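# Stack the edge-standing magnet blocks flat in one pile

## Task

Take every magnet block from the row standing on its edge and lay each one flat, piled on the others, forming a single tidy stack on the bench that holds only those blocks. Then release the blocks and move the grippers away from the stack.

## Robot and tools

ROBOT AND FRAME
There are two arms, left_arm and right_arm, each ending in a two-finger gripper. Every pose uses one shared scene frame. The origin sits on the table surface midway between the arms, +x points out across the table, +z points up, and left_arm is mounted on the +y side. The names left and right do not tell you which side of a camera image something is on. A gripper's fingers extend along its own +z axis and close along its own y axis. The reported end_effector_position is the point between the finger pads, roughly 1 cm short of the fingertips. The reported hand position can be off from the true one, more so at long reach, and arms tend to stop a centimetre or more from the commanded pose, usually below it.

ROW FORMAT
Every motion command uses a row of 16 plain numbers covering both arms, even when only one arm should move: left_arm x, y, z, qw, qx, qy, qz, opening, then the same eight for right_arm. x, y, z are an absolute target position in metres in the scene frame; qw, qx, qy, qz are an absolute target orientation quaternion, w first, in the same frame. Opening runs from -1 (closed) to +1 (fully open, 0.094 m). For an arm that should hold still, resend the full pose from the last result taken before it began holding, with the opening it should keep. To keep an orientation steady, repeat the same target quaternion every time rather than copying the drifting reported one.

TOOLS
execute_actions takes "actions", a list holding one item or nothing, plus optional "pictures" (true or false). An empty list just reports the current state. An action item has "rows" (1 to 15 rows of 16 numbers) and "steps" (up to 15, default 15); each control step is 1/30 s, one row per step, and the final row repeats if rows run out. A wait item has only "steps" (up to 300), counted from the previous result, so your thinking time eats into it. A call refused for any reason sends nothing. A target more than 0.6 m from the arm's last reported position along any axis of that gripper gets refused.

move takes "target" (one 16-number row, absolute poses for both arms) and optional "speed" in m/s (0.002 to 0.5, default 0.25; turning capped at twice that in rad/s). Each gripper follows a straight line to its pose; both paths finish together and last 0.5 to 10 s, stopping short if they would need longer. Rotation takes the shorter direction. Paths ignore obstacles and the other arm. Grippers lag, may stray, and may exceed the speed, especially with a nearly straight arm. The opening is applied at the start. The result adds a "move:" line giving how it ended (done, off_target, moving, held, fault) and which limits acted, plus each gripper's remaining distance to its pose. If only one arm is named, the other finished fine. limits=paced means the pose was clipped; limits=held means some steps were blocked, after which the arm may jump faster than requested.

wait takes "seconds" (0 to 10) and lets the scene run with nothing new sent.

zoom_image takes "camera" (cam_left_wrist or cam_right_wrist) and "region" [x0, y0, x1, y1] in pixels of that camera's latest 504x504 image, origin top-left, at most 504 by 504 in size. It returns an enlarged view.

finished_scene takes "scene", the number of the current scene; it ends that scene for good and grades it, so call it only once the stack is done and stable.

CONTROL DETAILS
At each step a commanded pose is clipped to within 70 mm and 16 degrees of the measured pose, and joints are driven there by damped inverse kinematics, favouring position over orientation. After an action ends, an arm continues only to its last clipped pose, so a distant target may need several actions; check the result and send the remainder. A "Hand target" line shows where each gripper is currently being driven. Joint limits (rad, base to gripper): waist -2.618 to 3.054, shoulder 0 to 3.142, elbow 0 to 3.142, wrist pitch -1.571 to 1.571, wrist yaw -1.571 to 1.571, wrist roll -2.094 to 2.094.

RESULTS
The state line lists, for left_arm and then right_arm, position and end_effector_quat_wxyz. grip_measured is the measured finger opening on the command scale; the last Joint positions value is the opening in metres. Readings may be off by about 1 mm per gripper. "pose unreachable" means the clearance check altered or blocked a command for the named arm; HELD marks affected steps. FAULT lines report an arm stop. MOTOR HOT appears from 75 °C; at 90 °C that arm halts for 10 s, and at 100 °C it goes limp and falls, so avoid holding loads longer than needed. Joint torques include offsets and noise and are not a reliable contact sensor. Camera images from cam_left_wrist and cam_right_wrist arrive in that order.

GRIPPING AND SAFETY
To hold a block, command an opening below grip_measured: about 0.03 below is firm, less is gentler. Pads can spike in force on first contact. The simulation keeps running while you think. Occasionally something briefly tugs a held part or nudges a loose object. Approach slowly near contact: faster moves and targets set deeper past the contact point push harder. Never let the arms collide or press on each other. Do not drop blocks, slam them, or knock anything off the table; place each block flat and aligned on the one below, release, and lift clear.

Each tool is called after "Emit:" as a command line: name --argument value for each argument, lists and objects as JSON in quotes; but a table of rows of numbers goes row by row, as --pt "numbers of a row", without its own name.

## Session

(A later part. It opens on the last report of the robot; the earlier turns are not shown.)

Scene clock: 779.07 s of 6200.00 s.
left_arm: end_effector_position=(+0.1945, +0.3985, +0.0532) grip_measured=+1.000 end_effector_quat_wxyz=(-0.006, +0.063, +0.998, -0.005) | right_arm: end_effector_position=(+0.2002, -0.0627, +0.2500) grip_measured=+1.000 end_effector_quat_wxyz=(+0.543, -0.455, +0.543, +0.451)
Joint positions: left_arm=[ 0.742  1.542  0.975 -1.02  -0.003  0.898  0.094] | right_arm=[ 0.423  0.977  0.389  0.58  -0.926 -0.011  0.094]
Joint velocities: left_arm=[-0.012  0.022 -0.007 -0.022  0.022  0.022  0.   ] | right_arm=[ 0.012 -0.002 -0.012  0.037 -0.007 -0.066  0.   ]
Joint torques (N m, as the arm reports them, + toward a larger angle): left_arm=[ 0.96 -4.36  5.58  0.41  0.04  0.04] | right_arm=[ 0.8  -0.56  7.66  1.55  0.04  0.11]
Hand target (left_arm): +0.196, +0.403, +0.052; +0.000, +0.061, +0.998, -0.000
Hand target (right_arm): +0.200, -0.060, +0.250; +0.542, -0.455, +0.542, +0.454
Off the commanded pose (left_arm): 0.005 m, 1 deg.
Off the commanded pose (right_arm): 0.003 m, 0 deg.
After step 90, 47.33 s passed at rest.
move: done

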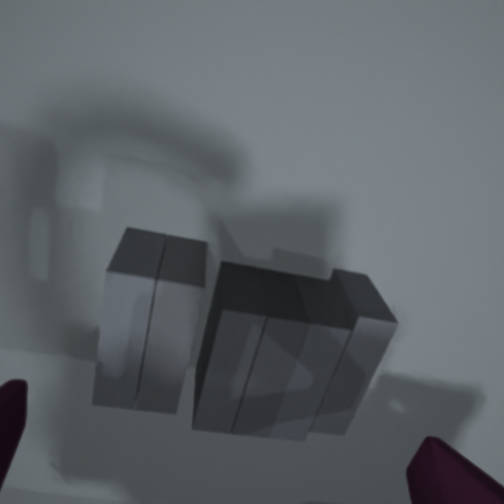

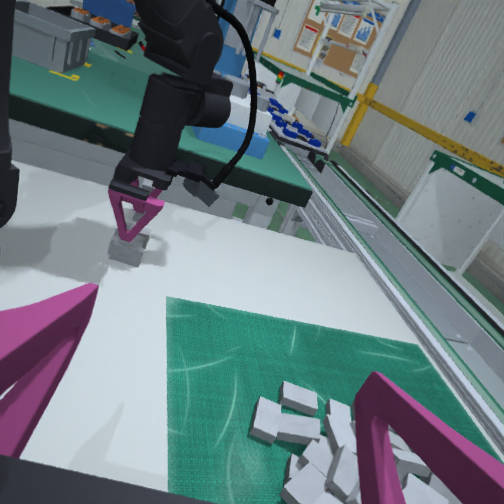

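Emit:
move --target '[0.196,0.402,0.026,0,0.061,0.998,0,1,0.2,-0.06,0.25,0.5417,-0.4545,0.5417,0.4545,1]' --speed 0.1

Scene clock: 786.20 s of 6200.00 s.
left_arm: end_effector_position=(+0.1943, +0.3983, +0.0274) grip_measured=+1.000 end_effector_quat_wxyz=(-0.006, +0.064, +0.998, -0.004) | right_arm: end_effector_position=(+0.2002, -0.0627, +0.2500) grip_measured=+1.000 end_effector_quat_wxyz=(+0.543, -0.455, +0.543, +0.451)
Joint positions: left_arm=[ 0.742  1.579  0.902 -0.908 -0.003  0.899  0.094] | right_arm=[ 0.423  0.977  0.389  0.58  -0.926 -0.011  0.094]
Joint velocities: left_arm=[ 0.007  0.017 -0.012  0.007 -0.022  0.051  0.   ] | right_arm=[-0.007  0.002 -0.007  0.007  0.037 -0.007  0.   ]
Joint torques (N m, as the arm reports them, + toward a larger angle): left_arm=[ 0.64 -4.38  5.38  0.4   0.02  0.01] | right_arm=[ 0.84 -0.61  7.64  1.53  0.06  0.11]
Hand target (left_arm): +0.196, +0.402, +0.026; +0.000, +0.061, +0.998, +0.000
Hand target (right_arm): +0.200, -0.060, +0.250; +0.542, -0.455, +0.542, +0.454
Off the commanded pose (left_arm): 0.004 m, 1 deg.
Off the commanded pose (right_arm): 0.003 m, 0 deg.
After step 90, 3.17 s passed at rest.
move: done

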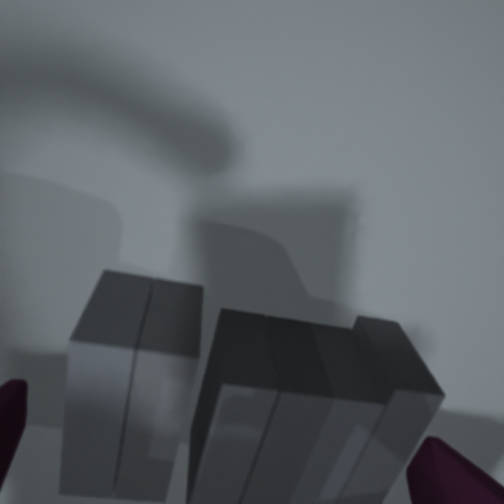

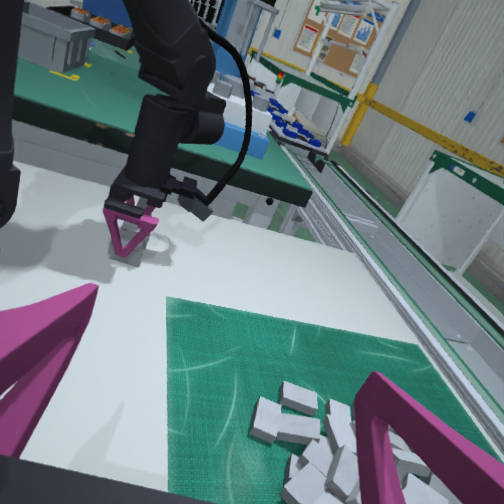

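Emit:
execute_actions --actions '[{"rows":[[0.196,0.402,0.026,0,0.061,0.998,0,0.9,0.2,-0.06,0.25,0.5417,-0.4545,0.5417,0.4545,1],[0.196,0.402,0.026,0,0.061,0.998,0,0.8,0.2,-0.06,0.25,0.5417,-0.4545,0.5417,0.4545,1],[0.196,0.402,0.026,0,0.061,0.998,0,0.72,0.2,-0.06,0.25,0.5417,-0.4545,0.5417,0.4545,1],[0.196,0.402,0.026,0,0.061,0.998,0,0.65,0.2,-0.06,0.25,0.5417,-0.4545,0.5417,0.4545,1],[0.196,0.402,0.026,0,0.061,0.998,0,0.6,0.2,-0.06,0.25,0.5417,-0.4545,0.5417,0.4545,1],[0.196,0.402,0.026,0,0.061,0.998,0,0.56,0.2,-0.06,0.25,0.5417,-0.4545,0.5417,0.4545,1],[0.196,0.402,0.026,0,0.061,0.998,0,0.53,0.2,-0.06,0.25,0.5417,-0.4545,0.5417,0.4545,1],[0.196,0.402,0.026,0,0.061,0.998,0,0.5,0.2,-0.06,0.25,0.5417,-0.4545,0.5417,0.4545,1],[0.196,0.402,0.026,0,0.061,0.998,0,0.48,0.2,-0.06,0.25,0.5417,-0.4545,0.5417,0.4545,1],[0.196,0.402,0.026,0,0.061,0.998,0,0.46,0.2,-0.06,0.25,0.5417,-0.4545,0.5417,0.4545,1],[0.196,0.402,0.026,0,0.061,0.998,0,0.44,0.2,-0.06,0.25,0.5417,-0.4545,0.5417,0.4545,1],[0.196,0.402,0.026,0,0.061,0.998,0,0.42,0.2,-0.06,0.25,0.5417,-0.4545,0.5417,0.4545,1],[0.196,0.402,0.026,0,0.061,0.998,0,0.40,0.2,-0.06,0.25,0.5417,-0.4545,0.5417,0.4545,1],[0.196,0.402,0.026,0,0.061,0.998,0,0.385,0.2,-0.06,0.25,0.5417,-0.4545,0.5417,0.4545,1],[0.196,0.402,0.026,0,0.061,0.998,0,0.375,0.2,-0.06,0.25,0.5417,-0.4545,0.5417,0.4545,1]],"steps":15}]'

Scene clock: 797.27 s of 6200.00 s.
left_arm: end_effector_position=(+0.1945, +0.3984, +0.0274) grip_measured=+0.420 end_effector_quat_wxyz=(-0.005, +0.064, +0.998, -0.004) | right_arm: end_effector_position=(+0.2002, -0.0627, +0.2500) grip_measured=+1.000 end_effector_quat_wxyz=(+0.543, -0.455, +0.543, +0.451)
Joint positions: left_arm=[ 0.742  1.579  0.902 -0.907 -0.003  0.899  0.067] | right_arm=[ 0.423  0.977  0.389  0.58  -0.926 -0.011  0.094]
Joint velocities: left_arm=[ 0.002 -0.017  0.017 -0.037 -0.037  0.022 -0.   ] | right_arm=[ 0.012  0.007 -0.007  0.007  0.066 -0.125  0.   ]
Joint torques (N m, as the arm reports them, + toward a larger angle): left_arm=[ 0.65 -4.52  5.31  0.43  0.04 -0.02] | right_arm=[ 0.78 -0.52  7.66  1.56  0.04  0.12]
Hand target (left_arm): +0.196, +0.402, +0.026; -0.000, +0.061, +0.998, -0.000
Hand target (right_arm): +0.200, -0.060, +0.250; +0.542, -0.455, +0.542, +0.454
Off the commanded pose (left_arm): 0.004 m, 1 deg.
Off the commanded pose (right_arm): 0.003 m, 0 deg.
Steps of this call (steps 1 to 90: nothing new was sent; then 7.57 s passed at rest; steps 91 to 105: all 15 steps of this action). Readings (end_effector_position):
91: left_arm (+0.1945, +0.3985, +0.0274) | right_arm (+0.2002, -0.0627, +0.2500)
92: left_arm (+0.1945, +0.3985, +0.0274) | right_arm (+0.2002, -0.0627, +0.2500)
94: left_arm (+0.1945, +0.3985, +0.0274) | right_arm (+0.2002, -0.0627, +0.2500)
98: left_arm (+0.1945, +0.3984, +0.0274) | right_arm (+0.2002, -0.0627, +0.2500)
105: the state above

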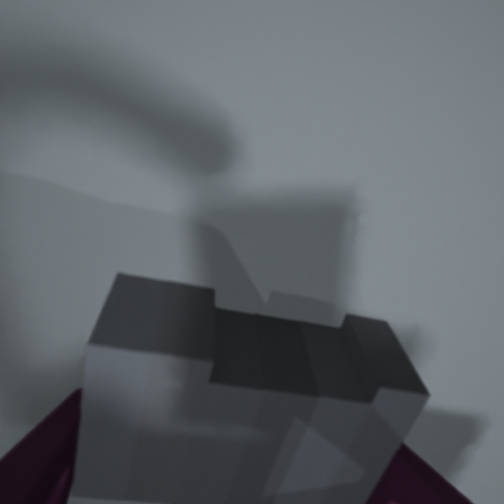

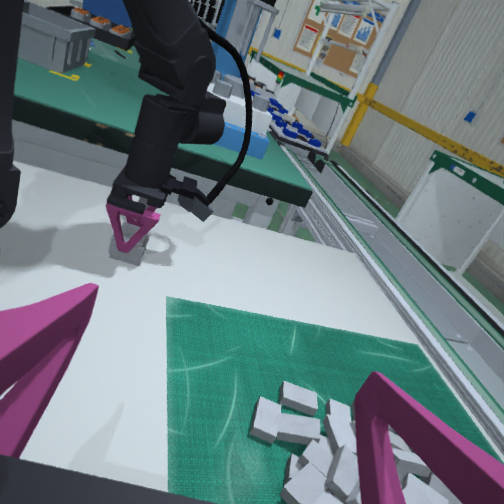

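Emit:
move --target '[0.196,0.402,0.058,0,0.061,0.998,0,0.375,0.2,-0.06,0.25,0.5417,-0.4545,0.5417,0.4545,1]' --speed 0.1

Scene clock: 873.90 s of 6200.00 s.
left_arm: end_effector_position=(+0.1890, +0.3931, +0.0374) grip_measured=+0.420 end_effector_quat_wxyz=(-0.021, +0.064, +0.997, -0.022) | right_arm: end_effector_position=(+0.2002, -0.0627, +0.2500) grip_measured=+1.000 end_effector_quat_wxyz=(+0.543, -0.455, +0.543, +0.451)
Joint positions: left_arm=[ 0.742  1.579  0.943 -0.996 -0.003  0.899  0.067] | right_arm=[ 0.423  0.977  0.389  0.58  -0.926 -0.011  0.094]
Joint velocities: left_arm=[-0.002  0.022  0.002 -0.11  -0.037  0.022  0.   ] | right_arm=[ 0.002 -0.017  0.022  0.007  0.022  0.007  0.   ]
Joint torques (N m, as the arm reports them, + toward a larger angle): left_arm=[ 0.56 -8.28  9.03 -0.01  0.   -0.02] | right_arm=[ 0.86 -0.53  7.73  1.56  0.04  0.09]
Hand target (left_arm): +0.195, +0.401, +0.057; -0.000, +0.061, +0.998, -0.000
Hand target (right_arm): +0.200, -0.060, +0.250; +0.542, -0.455, +0.542, +0.454
Off the commanded pose (left_arm): 0.024 m, 4 deg.
Off the commanded pose (right_arm): 0.003 m, 0 deg.
After step 90, 72.87 s passed at rest.
move: off_target (left_arm)

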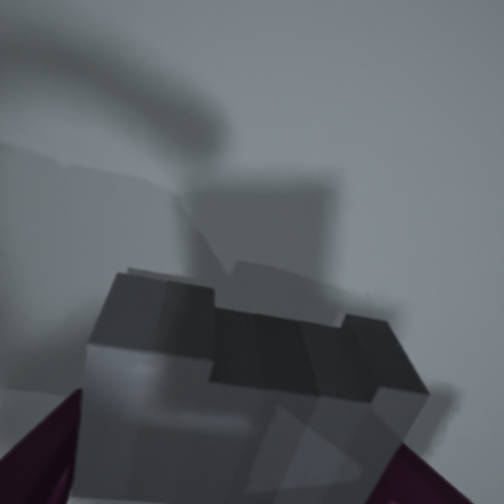

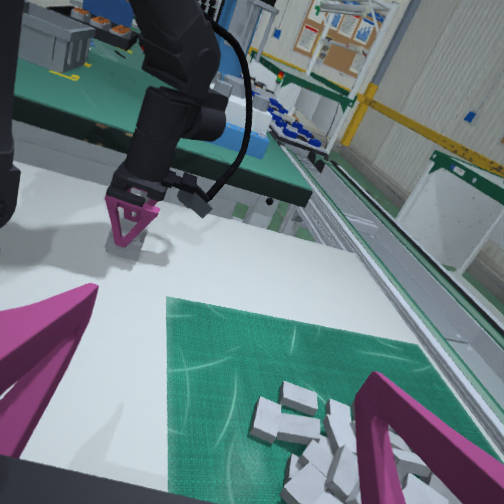

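Emit:
zoom_image --camera "cam_right_wrist" --region '[70, 160, 210, 290]'

Region (70, 160, 210, 290) of cam_right_wrist's 504x504 image, scaled by 3.600, with more detail than that image has; it fills the top 468 rows of this view, and the rest is white.

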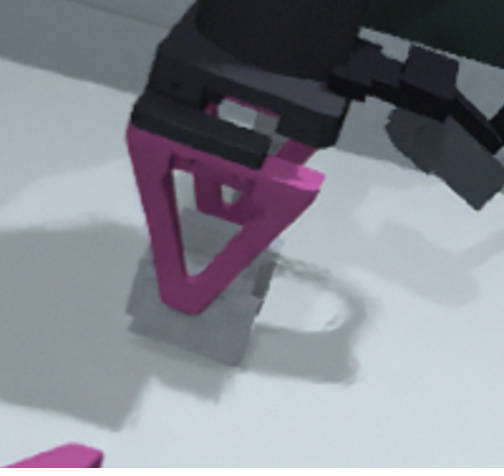

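Emit:
move --target '[0.25,0.41,0.085,0,0.27,0.963,0,0.375,0.2,-0.06,0.25,0.5417,-0.4545,0.5417,0.4545,1]' --speed 0.12

Scene clock: 906.23 s of 6200.00 s.
left_arm: end_effector_position=(+0.2405, +0.4072, +0.0702) grip_measured=+0.420 end_effector_quat_wxyz=(-0.012, +0.261, +0.965, -0.013) | right_arm: end_effector_position=(+0.2002, -0.0627, +0.2500) grip_measured=+1.000 end_effector_quat_wxyz=(+0.543, -0.455, +0.543, +0.451)
Joint positions: left_arm=[ 0.652  1.693  1.203 -1.117 -0.004  1.209  0.067] | right_arm=[ 0.423  0.977  0.389  0.58  -0.926 -0.011  0.094]
Joint velocities: left_arm=[-0.007 -0.017 -0.007 -0.037  0.037 -0.037 -0.   ] | right_arm=[ 0.012  0.007  0.012 -0.022 -0.051 -0.007  0.   ]
Joint torques (N m, as the arm reports them, + toward a larger angle): left_arm=[-1.1  -7.14  9.47  0.01  0.02  0.05] | right_arm=[ 0.85 -0.55  7.68  1.56  0.04  0.1 ]
Hand target (left_arm): +0.250, +0.410, +0.084; +0.000, +0.270, +0.963, +0.001
Hand target (right_arm): +0.200, -0.060, +0.250; +0.542, -0.455, +0.542, +0.454
Off the commanded pose (left_arm): 0.018 m, 2 deg.
Off the commanded pose (right_arm): 0.003 m, 0 deg.
After step 90, 27.07 s passed at rest.
move: off_target (left_arm)

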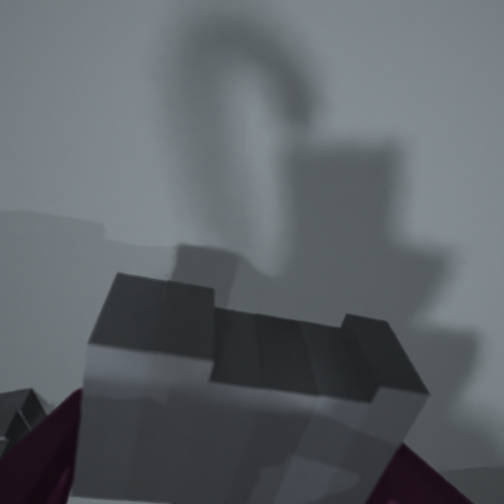

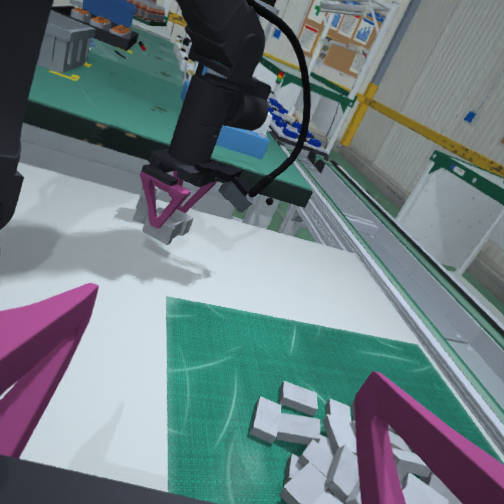

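Emit:
move --target '[0.355,0.425,0.07,0,0.5,0.866,0,0.375,0.2,-0.06,0.25,0.5417,-0.4545,0.5417,0.4545,1]' --speed 0.12

Scene clock: 912.50 s of 6200.00 s.
left_arm: end_effector_position=(+0.3448, +0.4246, +0.0486) grip_measured=+0.420 end_effector_quat_wxyz=(-0.013, +0.492, +0.870, -0.017) | right_arm: end_effector_position=(+0.2002, -0.0627, +0.2500) grip_measured=+1.000 end_effector_quat_wxyz=(+0.543, -0.455, +0.543, +0.451)
Joint positions: left_arm=[ 0.514  2.072  1.618 -1.16  -0.007  1.572  0.067] | right_arm=[ 0.423  0.977  0.389  0.58  -0.926 -0.011  0.094]
Joint velocities: left_arm=[ 0.007  0.002 -0.017 -0.037  0.022  0.037 -0.001] | right_arm=[-0.002  0.012 -0.007  0.022  0.066 -0.051  0.   ]
Joint torques (N m, as the arm reports them, + toward a larger angle): left_arm=[ -0.93 -11.28   9.68  -0.05   0.02   0.02] | right_arm=[ 0.84 -0.54  7.65  1.54  0.05  0.1 ]
Hand target (left_arm): +0.354, +0.425, +0.069; -0.000, +0.500, +0.866, +0.001
Hand target (right_arm): +0.200, -0.060, +0.250; +0.542, -0.455, +0.542, +0.454
Off the commanded pose (left_arm): 0.024 m, 3 deg.
Off the commanded pose (right_arm): 0.003 m, 0 deg.
After step 90, 0.60 s passed at rest.
move: off_target (left_arm)

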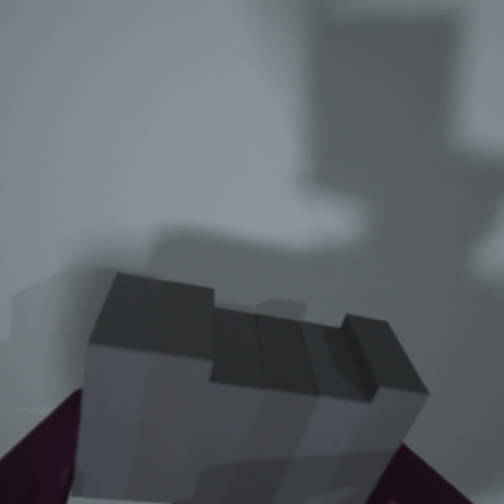

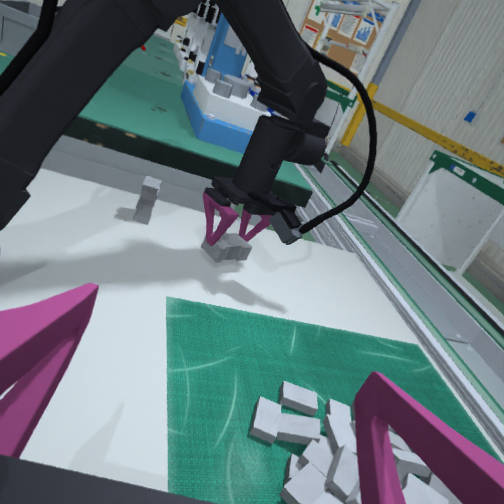

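Emit:
move --target '[0.355,0.425,0.052,0,0.5,0.866,0,0.375,0.2,-0.06,0.25,0.5417,-0.4545,0.5417,0.4545,1]' --speed 0.03

Scene clock: 916.57 s of 6200.00 s.
left_arm: end_effector_position=(+0.3447, +0.4246, +0.0345) grip_measured=+0.420 end_effector_quat_wxyz=(-0.017, +0.493, +0.870, -0.023) | right_arm: end_effector_position=(+0.2002, -0.0627, +0.2500) grip_measured=+1.000 end_effector_quat_wxyz=(+0.543, -0.455, +0.543, +0.451)
Joint positions: left_arm=[ 0.514  2.099  1.602 -1.131 -0.007  1.574  0.067] | right_arm=[ 0.423  0.977  0.389  0.58  -0.926 -0.011  0.094]
Joint velocities: left_arm=[-0.007  0.022  0.002 -0.066 -0.066 -0.095  0.001] | right_arm=[-0.012 -0.002  0.002  0.022 -0.11  -0.066  0.   ]
Joint torques (N m, as the arm reports them, + toward a larger angle): left_arm=[ -0.91 -12.48   6.99   0.19   0.06   0.05] | right_arm=[ 0.81 -0.5   7.69  1.56  0.05  0.09]
Hand target (left_arm): +0.355, +0.425, +0.052; +0.000, +0.500, +0.866, -0.000
Hand target (right_arm): +0.200, -0.060, +0.250; +0.542, -0.455, +0.542, +0.454
Off the commanded pose (left_arm): 0.020 m, 3 deg.
Off the commanded pose (right_arm): 0.003 m, 0 deg.
After step 90, 0.07 s passed at rest.
move: off_target (left_arm)

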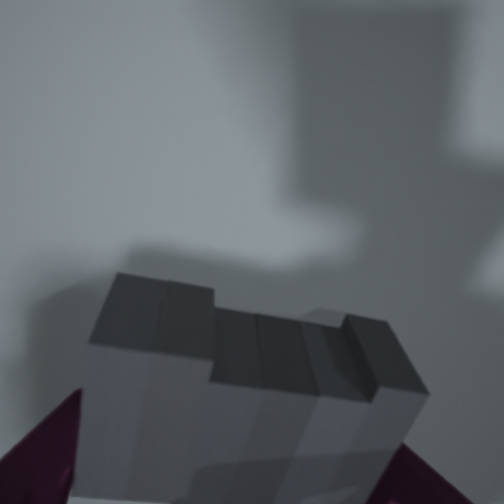

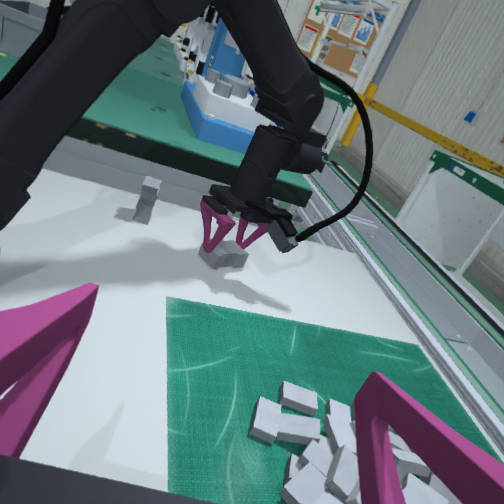

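Emit:
move --target '[0.353,0.425,0.034,0,0.5,0.866,0,0.375,0.2,-0.06,0.25,0.5417,-0.4545,0.5417,0.4545,1]' --speed 0.02

Scene clock: 933.03 s of 6200.00 s.
left_arm: end_effector_position=(+0.3439, +0.4241, +0.0287) grip_measured=+0.419 end_effector_quat_wxyz=(-0.015, +0.493, +0.869, -0.020) | right_arm: end_effector_position=(+0.2002, -0.0627, +0.2500) grip_measured=+1.000 end_effector_quat_wxyz=(+0.543, -0.455, +0.543, +0.451)
Joint positions: left_arm=[ 0.514  2.095  1.572 -1.098 -0.007  1.575  0.067] | right_arm=[ 0.423  0.977  0.389  0.58  -0.926 -0.011  0.094]
Joint velocities: left_arm=[-0.007  0.012 -0.002  0.022  0.007 -0.007 -0.001] | right_arm=[ 0.002  0.007 -0.002 -0.007 -0.022  0.051  0.   ]
Joint torques (N m, as the arm reports them, + toward a larger angle): left_arm=[ -0.67 -11.14   5.01   0.51   0.08   0.05] | right_arm=[ 0.78 -0.54  7.69  1.53  0.04  0.1 ]
Hand target (left_arm): +0.353, +0.425, +0.034; +0.000, +0.500, +0.866, -0.000
Hand target (right_arm): +0.200, -0.060, +0.250; +0.542, -0.455, +0.542, +0.454
Off the commanded pose (left_arm): 0.011 m, 3 deg.
Off the commanded pose (right_arm): 0.003 m, 0 deg.
After step 90, 11.73 s passed at rest.
move: off_target (left_arm)

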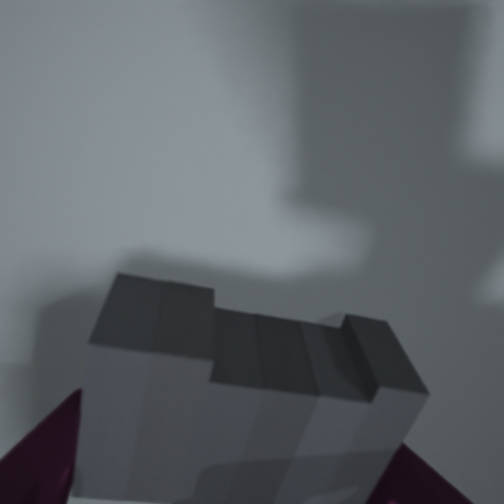

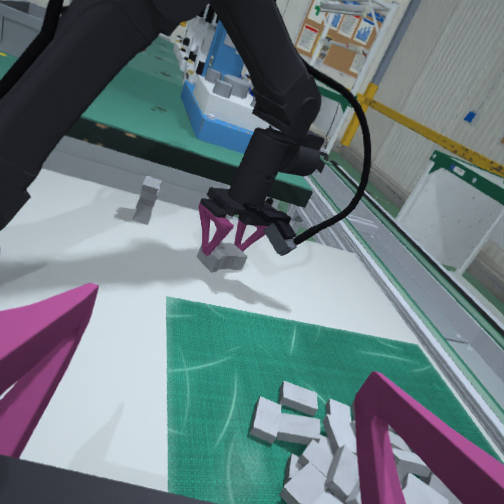

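Emit:
move --target '[0.351,0.425,0.030,0.0144,0.4998,0.8657,0.0249,0.375,0.2,-0.06,0.25,0.5417,-0.4545,0.5417,0.4545,1]' --speed 0.02

Scene clock: 940.30 s of 6200.00 s.
left_arm: end_effector_position=(+0.3428, +0.4234, +0.0278) grip_measured=+0.419 end_effector_quat_wxyz=(-0.001, +0.494, +0.870, +0.006) | right_arm: end_effector_position=(+0.2002, -0.0627, +0.2500) grip_measured=+1.000 end_effector_quat_wxyz=(+0.543, -0.455, +0.543, +0.451)
Joint positions: left_arm=[ 0.514  2.036  1.48  -1.006 -0.007  1.576  0.067] | right_arm=[ 0.423  0.977  0.389  0.58  -0.926 -0.011  0.094]
Joint velocities: left_arm=[-0.007  0.002 -0.022  0.037 -0.081  0.022 -0.003] | right_arm=[-0.002  0.012 -0.002 -0.007  0.037  0.007  0.   ]
Joint torques (N m, as the arm reports them, + toward a larger angle): left_arm=[ -0.32 -10.24   4.31   0.68   0.07   0.07] | right_arm=[ 0.78 -0.53  7.62  1.56  0.04  0.09]
Hand target (left_arm): +0.351, +0.425, +0.030; +0.014, +0.499, +0.866, +0.024
Hand target (right_arm): +0.200, -0.060, +0.250; +0.542, -0.455, +0.542, +0.454
Off the commanded pose (left_arm): 0.009 m, 3 deg.
Off the commanded pose (right_arm): 0.003 m, 0 deg.
After step 90, 1.33 s passed at rest.
move: off_target (left_arm)

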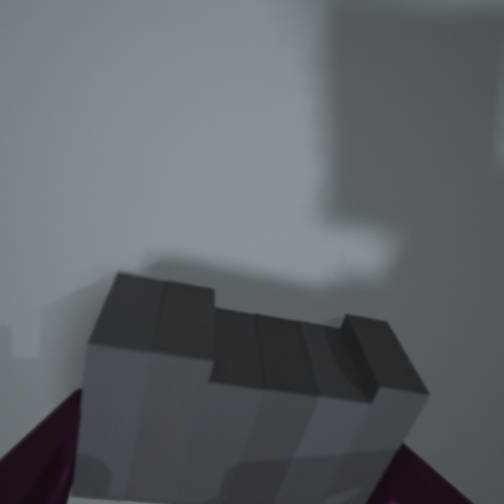

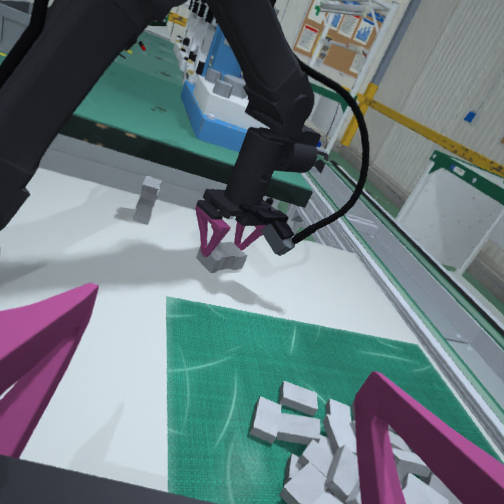

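Emit:
execute_actions --actions '[{"rows":[[0.351,0.425,0.030,0.0144,0.4998,0.8657,0.0249,0.42,0.2,-0.06,0.25,0.5417,-0.4545,0.5417,0.4545,1],[0.351,0.425,0.030,0.0144,0.4998,0.8657,0.0249,0.44,0.2,-0.06,0.25,0.5417,-0.4545,0.5417,0.4545,1],[0.351,0.425,0.030,0.0144,0.4998,0.8657,0.0249,0.47,0.2,-0.06,0.25,0.5417,-0.4545,0.5417,0.4545,1],[0.351,0.425,0.030,0.0144,0.4998,0.8657,0.0249,0.52,0.2,-0.06,0.25,0.5417,-0.4545,0.5417,0.4545,1],[0.351,0.425,0.030,0.0144,0.4998,0.8657,0.0249,0.6,0.2,-0.06,0.25,0.5417,-0.4545,0.5417,0.4545,1],[0.351,0.425,0.030,0.0144,0.4998,0.8657,0.0249,0.7,0.2,-0.06,0.25,0.5417,-0.4545,0.5417,0.4545,1],[0.351,0.425,0.030,0.0144,0.4998,0.8657,0.0249,0.85,0.2,-0.06,0.25,0.5417,-0.4545,0.5417,0.4545,1],[0.351,0.425,0.030,0.0144,0.4998,0.8657,0.0249,1,0.2,-0.06,0.25,0.5417,-0.4545,0.5417,0.4545,1]],"steps":15}]'

Scene clock: 947.63 s of 6200.00 s.
left_arm: end_effector_position=(+0.3456, +0.4251, +0.0245) grip_measured=+1.000 end_effector_quat_wxyz=(+0.004, +0.496, +0.868, +0.014) | right_arm: end_effector_position=(+0.2002, -0.0627, +0.2500) grip_measured=+1.000 end_effector_quat_wxyz=(+0.543, -0.455, +0.543, +0.451)
Joint positions: left_arm=[ 0.514  2.036  1.466 -0.974 -0.007  1.58   0.094] | right_arm=[ 0.423  0.977  0.389  0.58  -0.926 -0.011  0.094]
Joint velocities: left_arm=[ 0.007  0.007 -0.007 -0.022 -0.022  0.081  0.   ] | right_arm=[-0.007 -0.002  0.022 -0.022  0.037 -0.022  0.   ]
Joint torques (N m, as the arm reports them, + toward a larger angle): left_arm=[ -0.46 -10.28   5.45   0.45   0.07   0.02] | right_arm=[ 0.85 -0.58  7.71  1.56  0.06  0.1 ]
Hand target (left_arm): +0.351, +0.425, +0.030; +0.014, +0.500, +0.866, +0.025
Hand target (right_arm): +0.200, -0.060, +0.250; +0.542, -0.455, +0.542, +0.454
Off the commanded pose (left_arm): 0.008 m, 2 deg.
Off the commanded pose (right_arm): 0.003 m, 0 deg.
Steps of this call (steps 1 to 90: nothing new was sent; then 3.83 s passed at rest; steps 91 to 105: all 15 steps of this action). Readings (end_effector_position):
91: left_arm (+0.3428, +0.4234, +0.0278) | right_arm (+0.2002, -0.0627, +0.2500)
92: left_arm (+0.3428, +0.4234, +0.0278) | right_arm (+0.2002, -0.0627, +0.2500)
94: left_arm (+0.3436, +0.4239, +0.0270) | right_arm (+0.2002, -0.0627, +0.2500)
98: left_arm (+0.3437, +0.4240, +0.0246) | right_arm (+0.2002, -0.0627, +0.2500)
105: the state above

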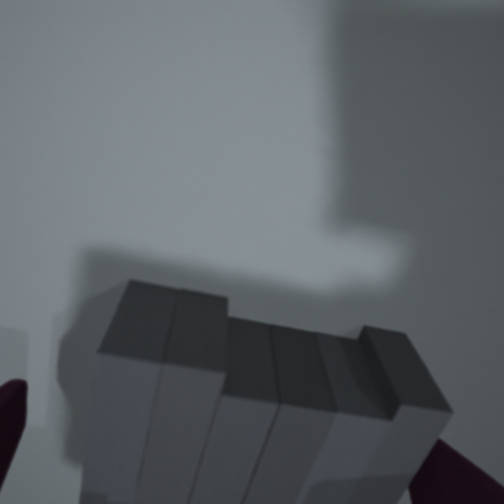

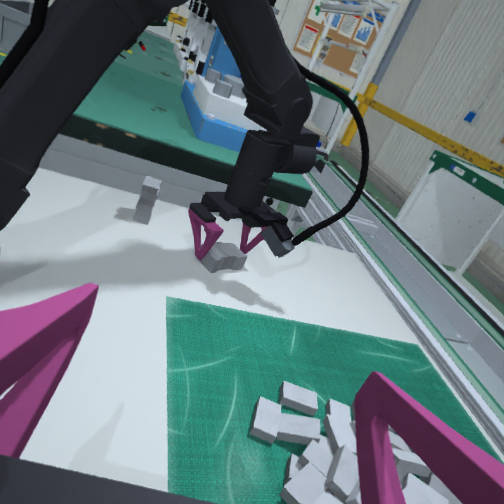

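Emit:
move --target '[0.347,0.425,0.075,0,0.5,0.866,0,1,0.2,-0.06,0.25,0.5417,-0.4545,0.5417,0.4545,1]' --speed 0.2

Scene clock: 964.77 s of 6200.00 s.
left_arm: end_effector_position=(+0.3435, +0.4238, +0.0628) grip_measured=+1.000 end_effector_quat_wxyz=(-0.008, +0.498, +0.867, -0.008) | right_arm: end_effector_position=(+0.2002, -0.0627, +0.2500) grip_measured=+1.000 end_effector_quat_wxyz=(+0.543, -0.455, +0.543, +0.451)
Joint positions: left_arm=[ 0.514  2.036  1.623 -1.18  -0.007  1.585  0.094] | right_arm=[ 0.423  0.977  0.389  0.58  -0.926 -0.011  0.094]
Joint velocities: left_arm=[ 0.002 -0.012 -0.012  0.037 -0.066 -0.066  0.   ] | right_arm=[-0.017 -0.007 -0.012 -0.007  0.022 -0.037  0.   ]
Joint torques (N m, as the arm reports them, + toward a larger angle): left_arm=[  0.05 -10.47   8.11   0.02   0.07   0.02] | right_arm=[ 0.82 -0.56  7.76  1.55  0.07  0.11]
Hand target (left_arm): +0.347, +0.425, +0.075; -0.000, +0.500, +0.866, +0.000
Hand target (right_arm): +0.200, -0.060, +0.250; +0.542, -0.455, +0.542, +0.454
Off the commanded pose (left_arm): 0.013 m, 1 deg.
Off the commanded pose (right_arm): 0.003 m, 0 deg.
After step 90, 13.10 s passed at rest.
move: off_target (left_arm)

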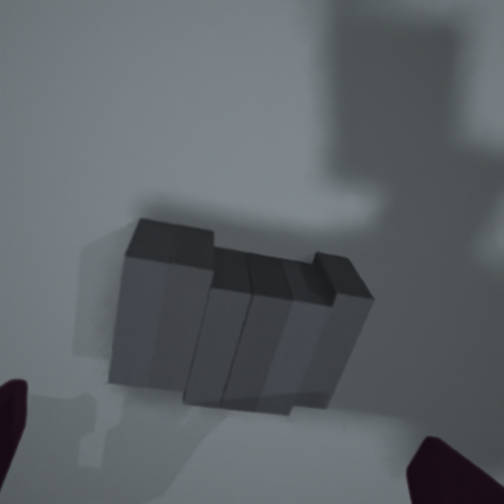

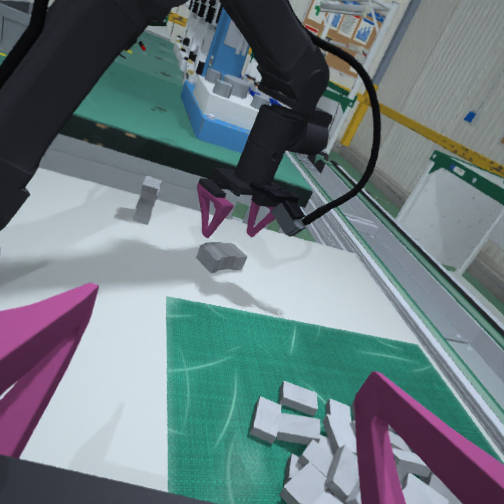

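Emit:
move --target '[0.359,0.436,0.09,0.5113,-0.223,0.8181,0.1394,1,0.2,-0.06,0.25,0.5417,-0.4545,0.5417,0.4545,1]' --speed 0.4

Scene clock: 981.60 s of 6200.00 s.
left_arm: end_effector_position=(+0.3568, +0.4377, +0.0836) grip_measured=+1.000 end_effector_quat_wxyz=(+0.501, -0.231, +0.824, +0.129) | right_arm: end_effector_position=(+0.2002, -0.0627, +0.2500) grip_measured=+1.000 end_effector_quat_wxyz=(+0.543, -0.455, +0.543, +0.451)
Joint positions: left_arm=[0.551 1.519 0.466 0.569 0.049 0.004 0.094] | right_arm=[ 0.423  0.977  0.389  0.58  -0.926 -0.011  0.094]
Joint velocities: left_arm=[-0.017 -0.017 -0.012  0.051 -0.022 -0.125  0.   ] | right_arm=[ 0.002 -0.007 -0.007  0.051 -0.007 -0.007  0.   ]
Joint torques (N m, as the arm reports them, + toward a larger angle): left_arm=[-1.15 -3.89  5.5   1.87 -0.07 -0.07] | right_arm=[ 0.8  -0.6   7.67  1.55  0.05  0.09]
Hand target (left_arm): +0.361, +0.437, +0.088; +0.512, -0.229, +0.817, +0.133
Hand target (right_arm): +0.200, -0.060, +0.250; +0.542, -0.455, +0.542, +0.454
Off the commanded pose (left_arm): 0.007 m, 2 deg.
Off the commanded pose (right_arm): 0.003 m, 0 deg.
After step 90, 10.73 s passed at rest.
move: done

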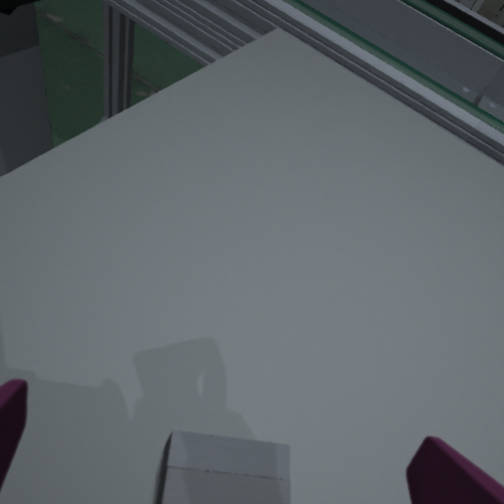

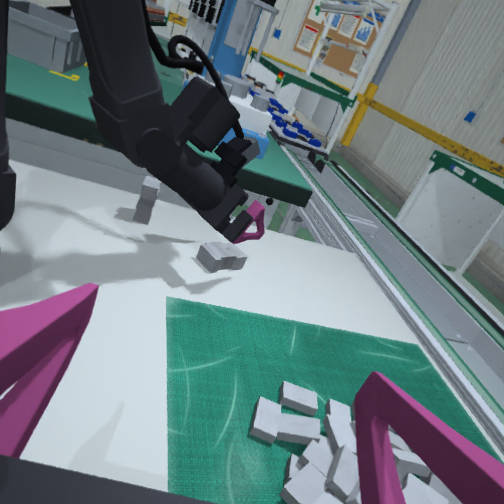

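Emit:
move --target '[0.359,0.435,0.04,0.5113,-0.223,0.8181,0.1394,1,0.2,-0.06,0.25,0.5417,-0.4545,0.5417,0.4545,1]' --speed 0.15

Scene clock: 988.23 s of 6200.00 s.
left_arm: end_effector_position=(+0.3556, +0.4360, +0.0361) grip_measured=+1.000 end_effector_quat_wxyz=(+0.503, -0.230, +0.822, +0.133) | right_arm: end_effector_position=(+0.2002, -0.0627, +0.2500) grip_measured=+1.000 end_effector_quat_wxyz=(+0.543, -0.455, +0.543, +0.451)
Joint positions: left_arm=[0.544 1.758 0.389 0.892 0.037 0.005 0.094] | right_arm=[ 0.423  0.977  0.389  0.58  -0.926 -0.011  0.094]
Joint velocities: left_arm=[-0.007  0.007 -0.007  0.051 -0.066 -0.007  0.   ] | right_arm=[ 0.017  0.007  0.002  0.037 -0.007  0.037  0.   ]
Joint torques (N m, as the arm reports them, + toward a larger angle): left_arm=[-1.14 -4.38  4.09  1.88 -0.08  0.06] | right_arm=[ 0.82 -0.65  7.62  1.52  0.04  0.13]
Hand target (left_arm): +0.359, +0.435, +0.039; +0.511, -0.223, +0.818, +0.139
Hand target (right_arm): +0.200, -0.060, +0.250; +0.542, -0.455, +0.542, +0.454
Off the commanded pose (left_arm): 0.005 m, 2 deg.
Off the commanded pose (right_arm): 0.003 m, 0 deg.
After step 90, 2.47 s passed at rest.
move: done

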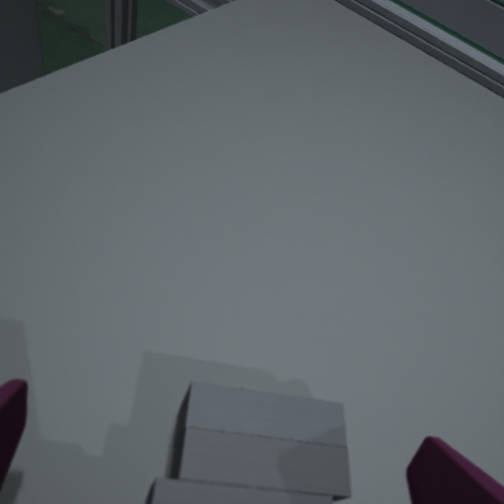

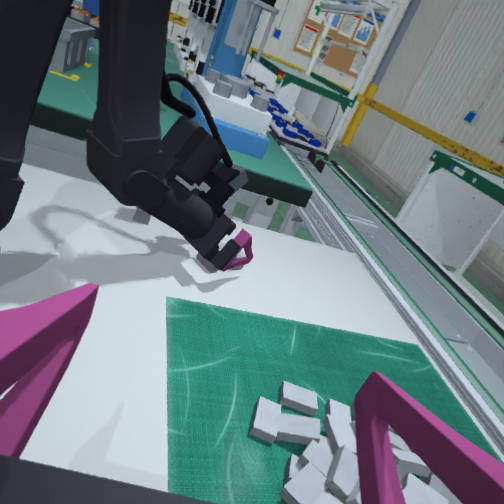

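Emit:
zoom_image --camera "cam_right_wrist" --region '[150, 170, 290, 300]'

Region (150, 170, 290, 300) of cam_right_wrist's 504x504 image, scaled by 3.600, with more detail than that image has; it fills the top 468 rows of this view, and the rest is white.

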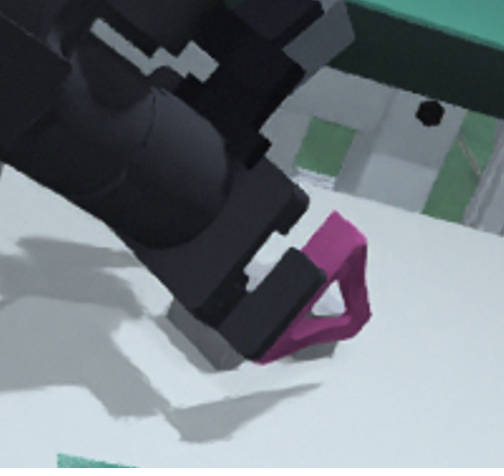

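Emit:
move --target '[0.354,0.428,0.027,0.5113,-0.223,0.8181,0.1394,1,0.2,-0.06,0.25,0.5417,-0.4545,0.5417,0.4545,1]' --speed 0.04

Scene clock: 1025.13 s of 6200.00 s.
left_arm: end_effector_position=(+0.3519, +0.4297, +0.0238) grip_measured=+1.000 end_effector_quat_wxyz=(+0.503, -0.227, +0.823, +0.135) | right_arm: end_effector_position=(+0.2002, -0.0627, +0.2500) grip_measured=+1.000 end_effector_quat_wxyz=(+0.543, -0.455, +0.543, +0.451)
Joint positions: left_arm=[0.53  1.817 0.354 0.988 0.025 0.005 0.094] | right_arm=[ 0.423  0.977  0.389  0.58  -0.926 -0.011  0.094]
Joint velocities: left_arm=[ 0.007  0.012  0.002 -0.037  0.066 -0.022  0.   ] | right_arm=[-0.002  0.002 -0.007 -0.007 -0.007  0.095  0.   ]
Joint torques (N m, as the arm reports them, + toward a larger angle): left_arm=[-1.09 -4.61  3.12  1.87 -0.1  -0.01] | right_arm=[ 0.85 -0.54  7.77  1.55  0.07  0.1 ]
Hand target (left_arm): +0.354, +0.428, +0.027; +0.511, -0.223, +0.818, +0.139
Hand target (right_arm): +0.200, -0.060, +0.250; +0.542, -0.455, +0.542, +0.454
Off the commanded pose (left_arm): 0.004 m, 1 deg.
Off the commanded pose (right_arm): 0.003 m, 0 deg.
After step 90, 32.90 s passed at rest.
move: done

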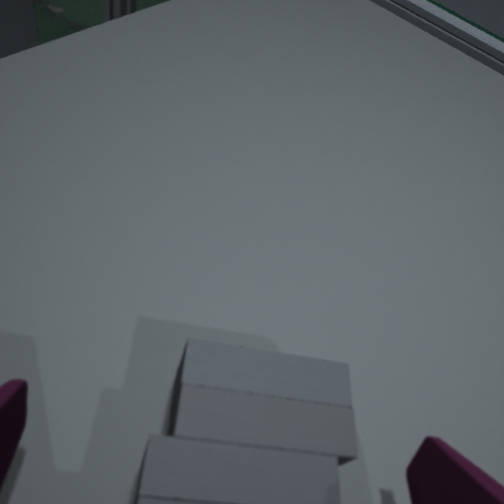

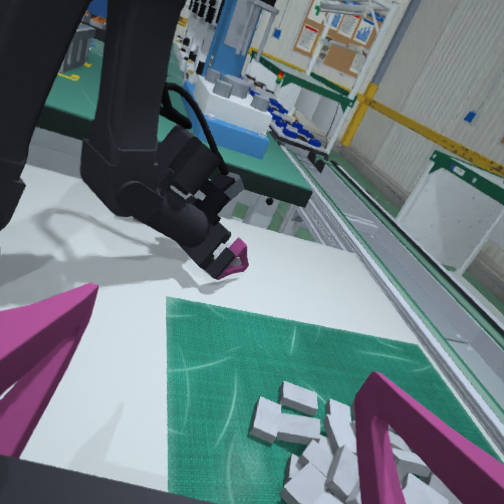

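Emit:
zoom_image --camera "cam_right_wrist" --region '[160, 200, 280, 310]'

Region (160, 200, 280, 310) of cam_right_wrist's 504x504 image, scaled by 4.200, with more detail than that image has; it fills the top 462 rows of this view, and the rest is white.

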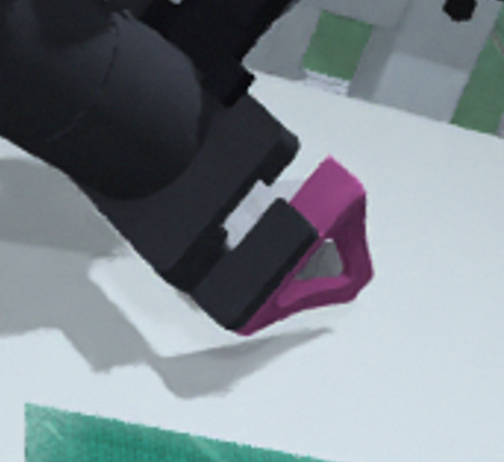

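Emit:
move --target '[0.361,0.433,0.024,0.5113,-0.223,0.8181,0.1394,1,0.2,-0.06,0.25,0.5417,-0.4545,0.5417,0.4545,1]' --speed 0.03

Scene clock: 1032.17 s of 6200.00 s.
left_arm: end_effector_position=(+0.3492, +0.4281, +0.0117) grip_measured=+1.000 end_effector_quat_wxyz=(+0.490, -0.230, +0.831, +0.131) | right_arm: end_effector_position=(+0.2002, -0.0627, +0.2500) grip_measured=+1.000 end_effector_quat_wxyz=(+0.543, -0.455, +0.543, +0.451)
Joint positions: left_arm=[0.53  1.852 0.354 0.991 0.024 0.005 0.094] | right_arm=[ 0.423  0.977  0.389  0.58  -0.926 -0.011  0.094]
Joint velocities: left_arm=[-0.002  0.012  0.002 -0.022 -0.022 -0.051  0.   ] | right_arm=[-0.002  0.002 -0.002 -0.007 -0.037  0.051  0.   ]
Joint torques (N m, as the arm reports them, + toward a larger angle): left_arm=[-0.9  -4.77  5.69  1.86 -0.06 -0.01] | right_arm=[ 0.84 -0.58  7.71  1.55  0.05  0.1 ]
Hand target (left_arm): +0.360, +0.433, +0.024; +0.511, -0.223, +0.818, +0.139
Hand target (right_arm): +0.200, -0.060, +0.250; +0.542, -0.455, +0.542, +0.454
Off the commanded pose (left_arm): 0.018 m, 3 deg.
Off the commanded pose (right_arm): 0.003 m, 0 deg.
After step 90, 3.33 s passed at rest.
move: off_target (left_arm)

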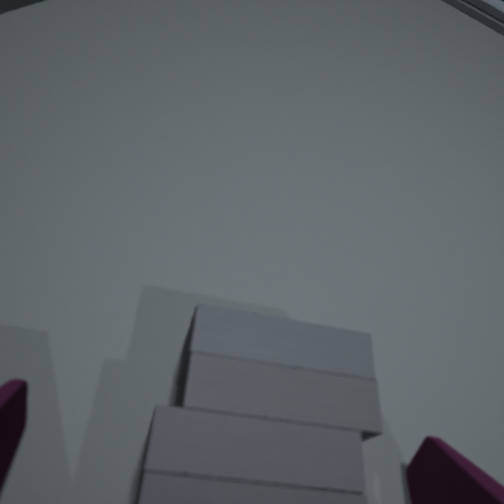

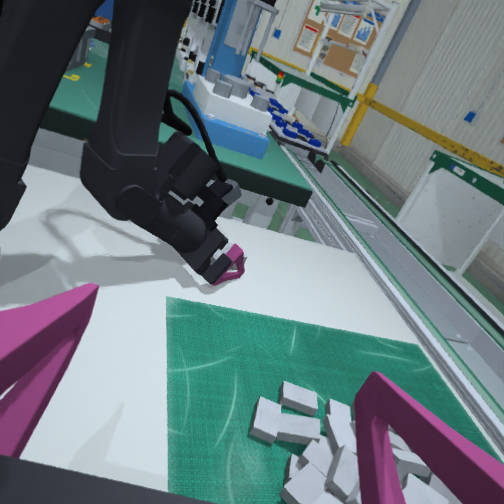

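Emit:
move --target '[0.364,0.435,0.033,0.5113,-0.223,0.8181,0.1394,1,0.2,-0.06,0.25,0.5417,-0.4545,0.5417,0.4545,1]' --speed 0.03

Scene clock: 1038.27 s of 6200.00 s.
left_arm: end_effector_position=(+0.3536, +0.4308, +0.0154) grip_measured=+1.000 end_effector_quat_wxyz=(+0.491, -0.230, +0.830, +0.131) | right_arm: end_effector_position=(+0.2002, -0.0627, +0.2500) grip_measured=+1.000 end_effector_quat_wxyz=(+0.543, -0.455, +0.543, +0.451)
Joint positions: left_arm=[0.53  1.842 0.375 0.962 0.024 0.005 0.094] | right_arm=[ 0.423  0.977  0.389  0.58  -0.926 -0.011  0.094]
Joint velocities: left_arm=[-0.012  0.002 -0.007 -0.022  0.007 -0.007  0.   ] | right_arm=[ 0.002  0.002  0.007 -0.051  0.007 -0.007  0.   ]
Joint torques (N m, as the arm reports them, + toward a larger angle): left_arm=[-0.79 -7.58  5.73  1.6  -0.07  0.  ] | right_arm=[ 0.91 -0.57  7.67  1.55  0.04  0.12]
Hand target (left_arm): +0.364, +0.435, +0.033; +0.512, -0.223, +0.818, +0.139
Hand target (right_arm): +0.200, -0.060, +0.250; +0.542, -0.455, +0.542, +0.454
Off the commanded pose (left_arm): 0.021 m, 3 deg.
Off the commanded pose (right_arm): 0.003 m, 0 deg.
After step 90, 1.90 s passed at rest.
move: off_target (left_arm)

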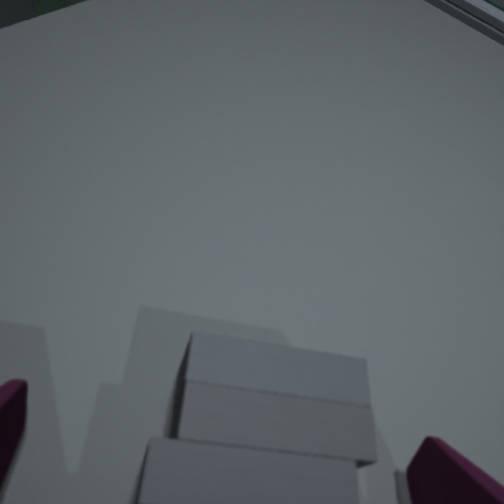

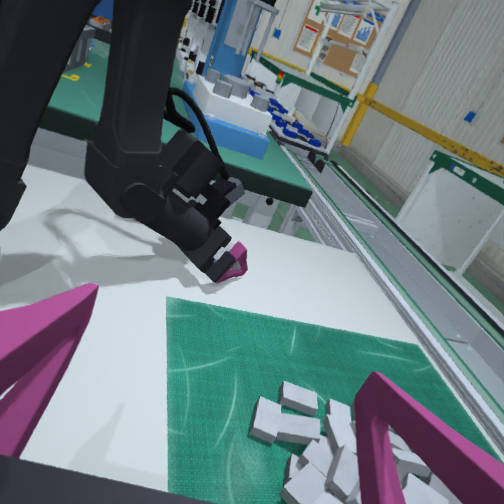

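Emit:
zoom_image --camera "cam_right_wrist" --region '[170, 210, 270, 310]'

Region (170, 210, 270, 310) of cam_right_wrist's 504x504 image, scaled by 5.040, with more detail than that image has.

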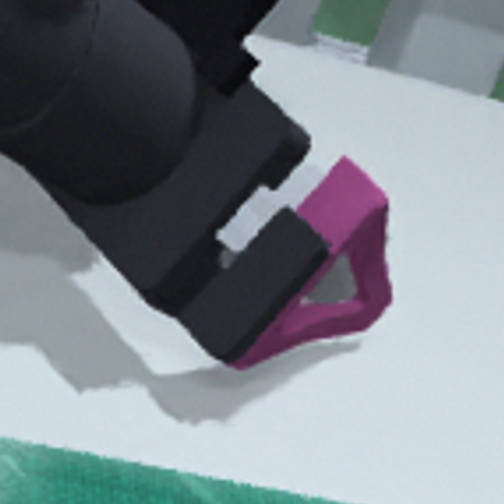

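Emit:
move --target '[0.3608,0.4351,0.020,0.522,-0.2212,0.8114,0.1423,1,0.2,-0.06,0.25,0.5417,-0.4545,0.5417,0.4545,1]' --speed 0.02

Scene clock: 1094.67 s of 6200.00 s.
left_arm: end_effector_position=(+0.3592, +0.4343, +0.0153) grip_measured=+1.000 end_effector_quat_wxyz=(+0.512, -0.226, +0.817, +0.137) | right_arm: end_effector_position=(+0.2002, -0.0627, +0.2500) grip_measured=+1.000 end_effector_quat_wxyz=(+0.543, -0.455, +0.543, +0.451)
Joint positions: left_arm=[0.53  1.914 0.375 1.085 0.024 0.005 0.094] | right_arm=[ 0.423  0.977  0.389  0.58  -0.926 -0.011  0.094]
Joint velocities: left_arm=[ 0.007  0.017 -0.012  0.007 -0.022 -0.037  0.   ] | right_arm=[-0.017 -0.012  0.007 -0.051  0.022  0.022  0.   ]
Joint torques (N m, as the arm reports them, + toward a larger angle): left_arm=[-0.15 -5.11  2.95  1.89  0.   -0.01] | right_arm=[ 0.86 -0.61  7.72  1.53  0.02  0.13]
Hand target (left_arm): +0.361, +0.435, +0.020; +0.522, -0.221, +0.811, +0.142
Hand target (right_arm): +0.200, -0.060, +0.250; +0.542, -0.455, +0.542, +0.454
Off the commanded pose (left_arm): 0.005 m, 2 deg.
Off the commanded pose (right_arm): 0.003 m, 0 deg.
After step 90, 51.20 s passed at rest.
move: done

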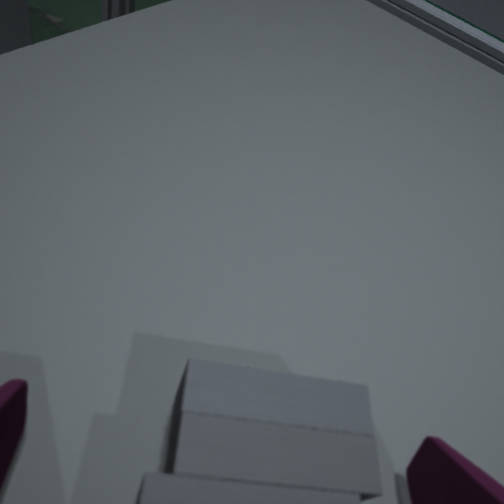

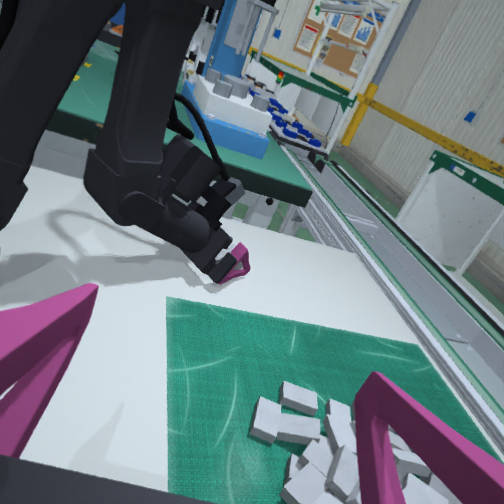

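Emit:
zoom_image --camera "cam_right_wrist" --region '[170, 210, 270, 310]'

Region (170, 210, 270, 310) of cam_right_wrist's 504x504 image, scaled by 5.040, with more detail than that image has.

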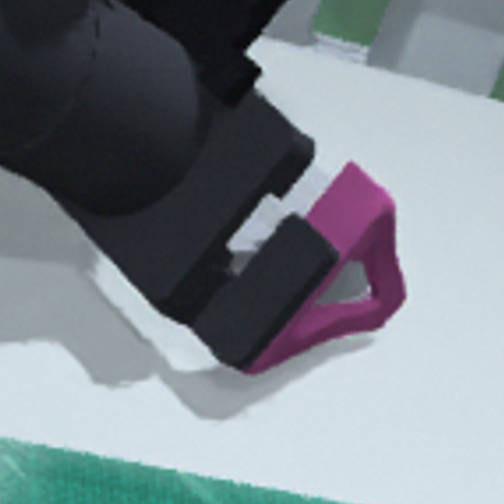

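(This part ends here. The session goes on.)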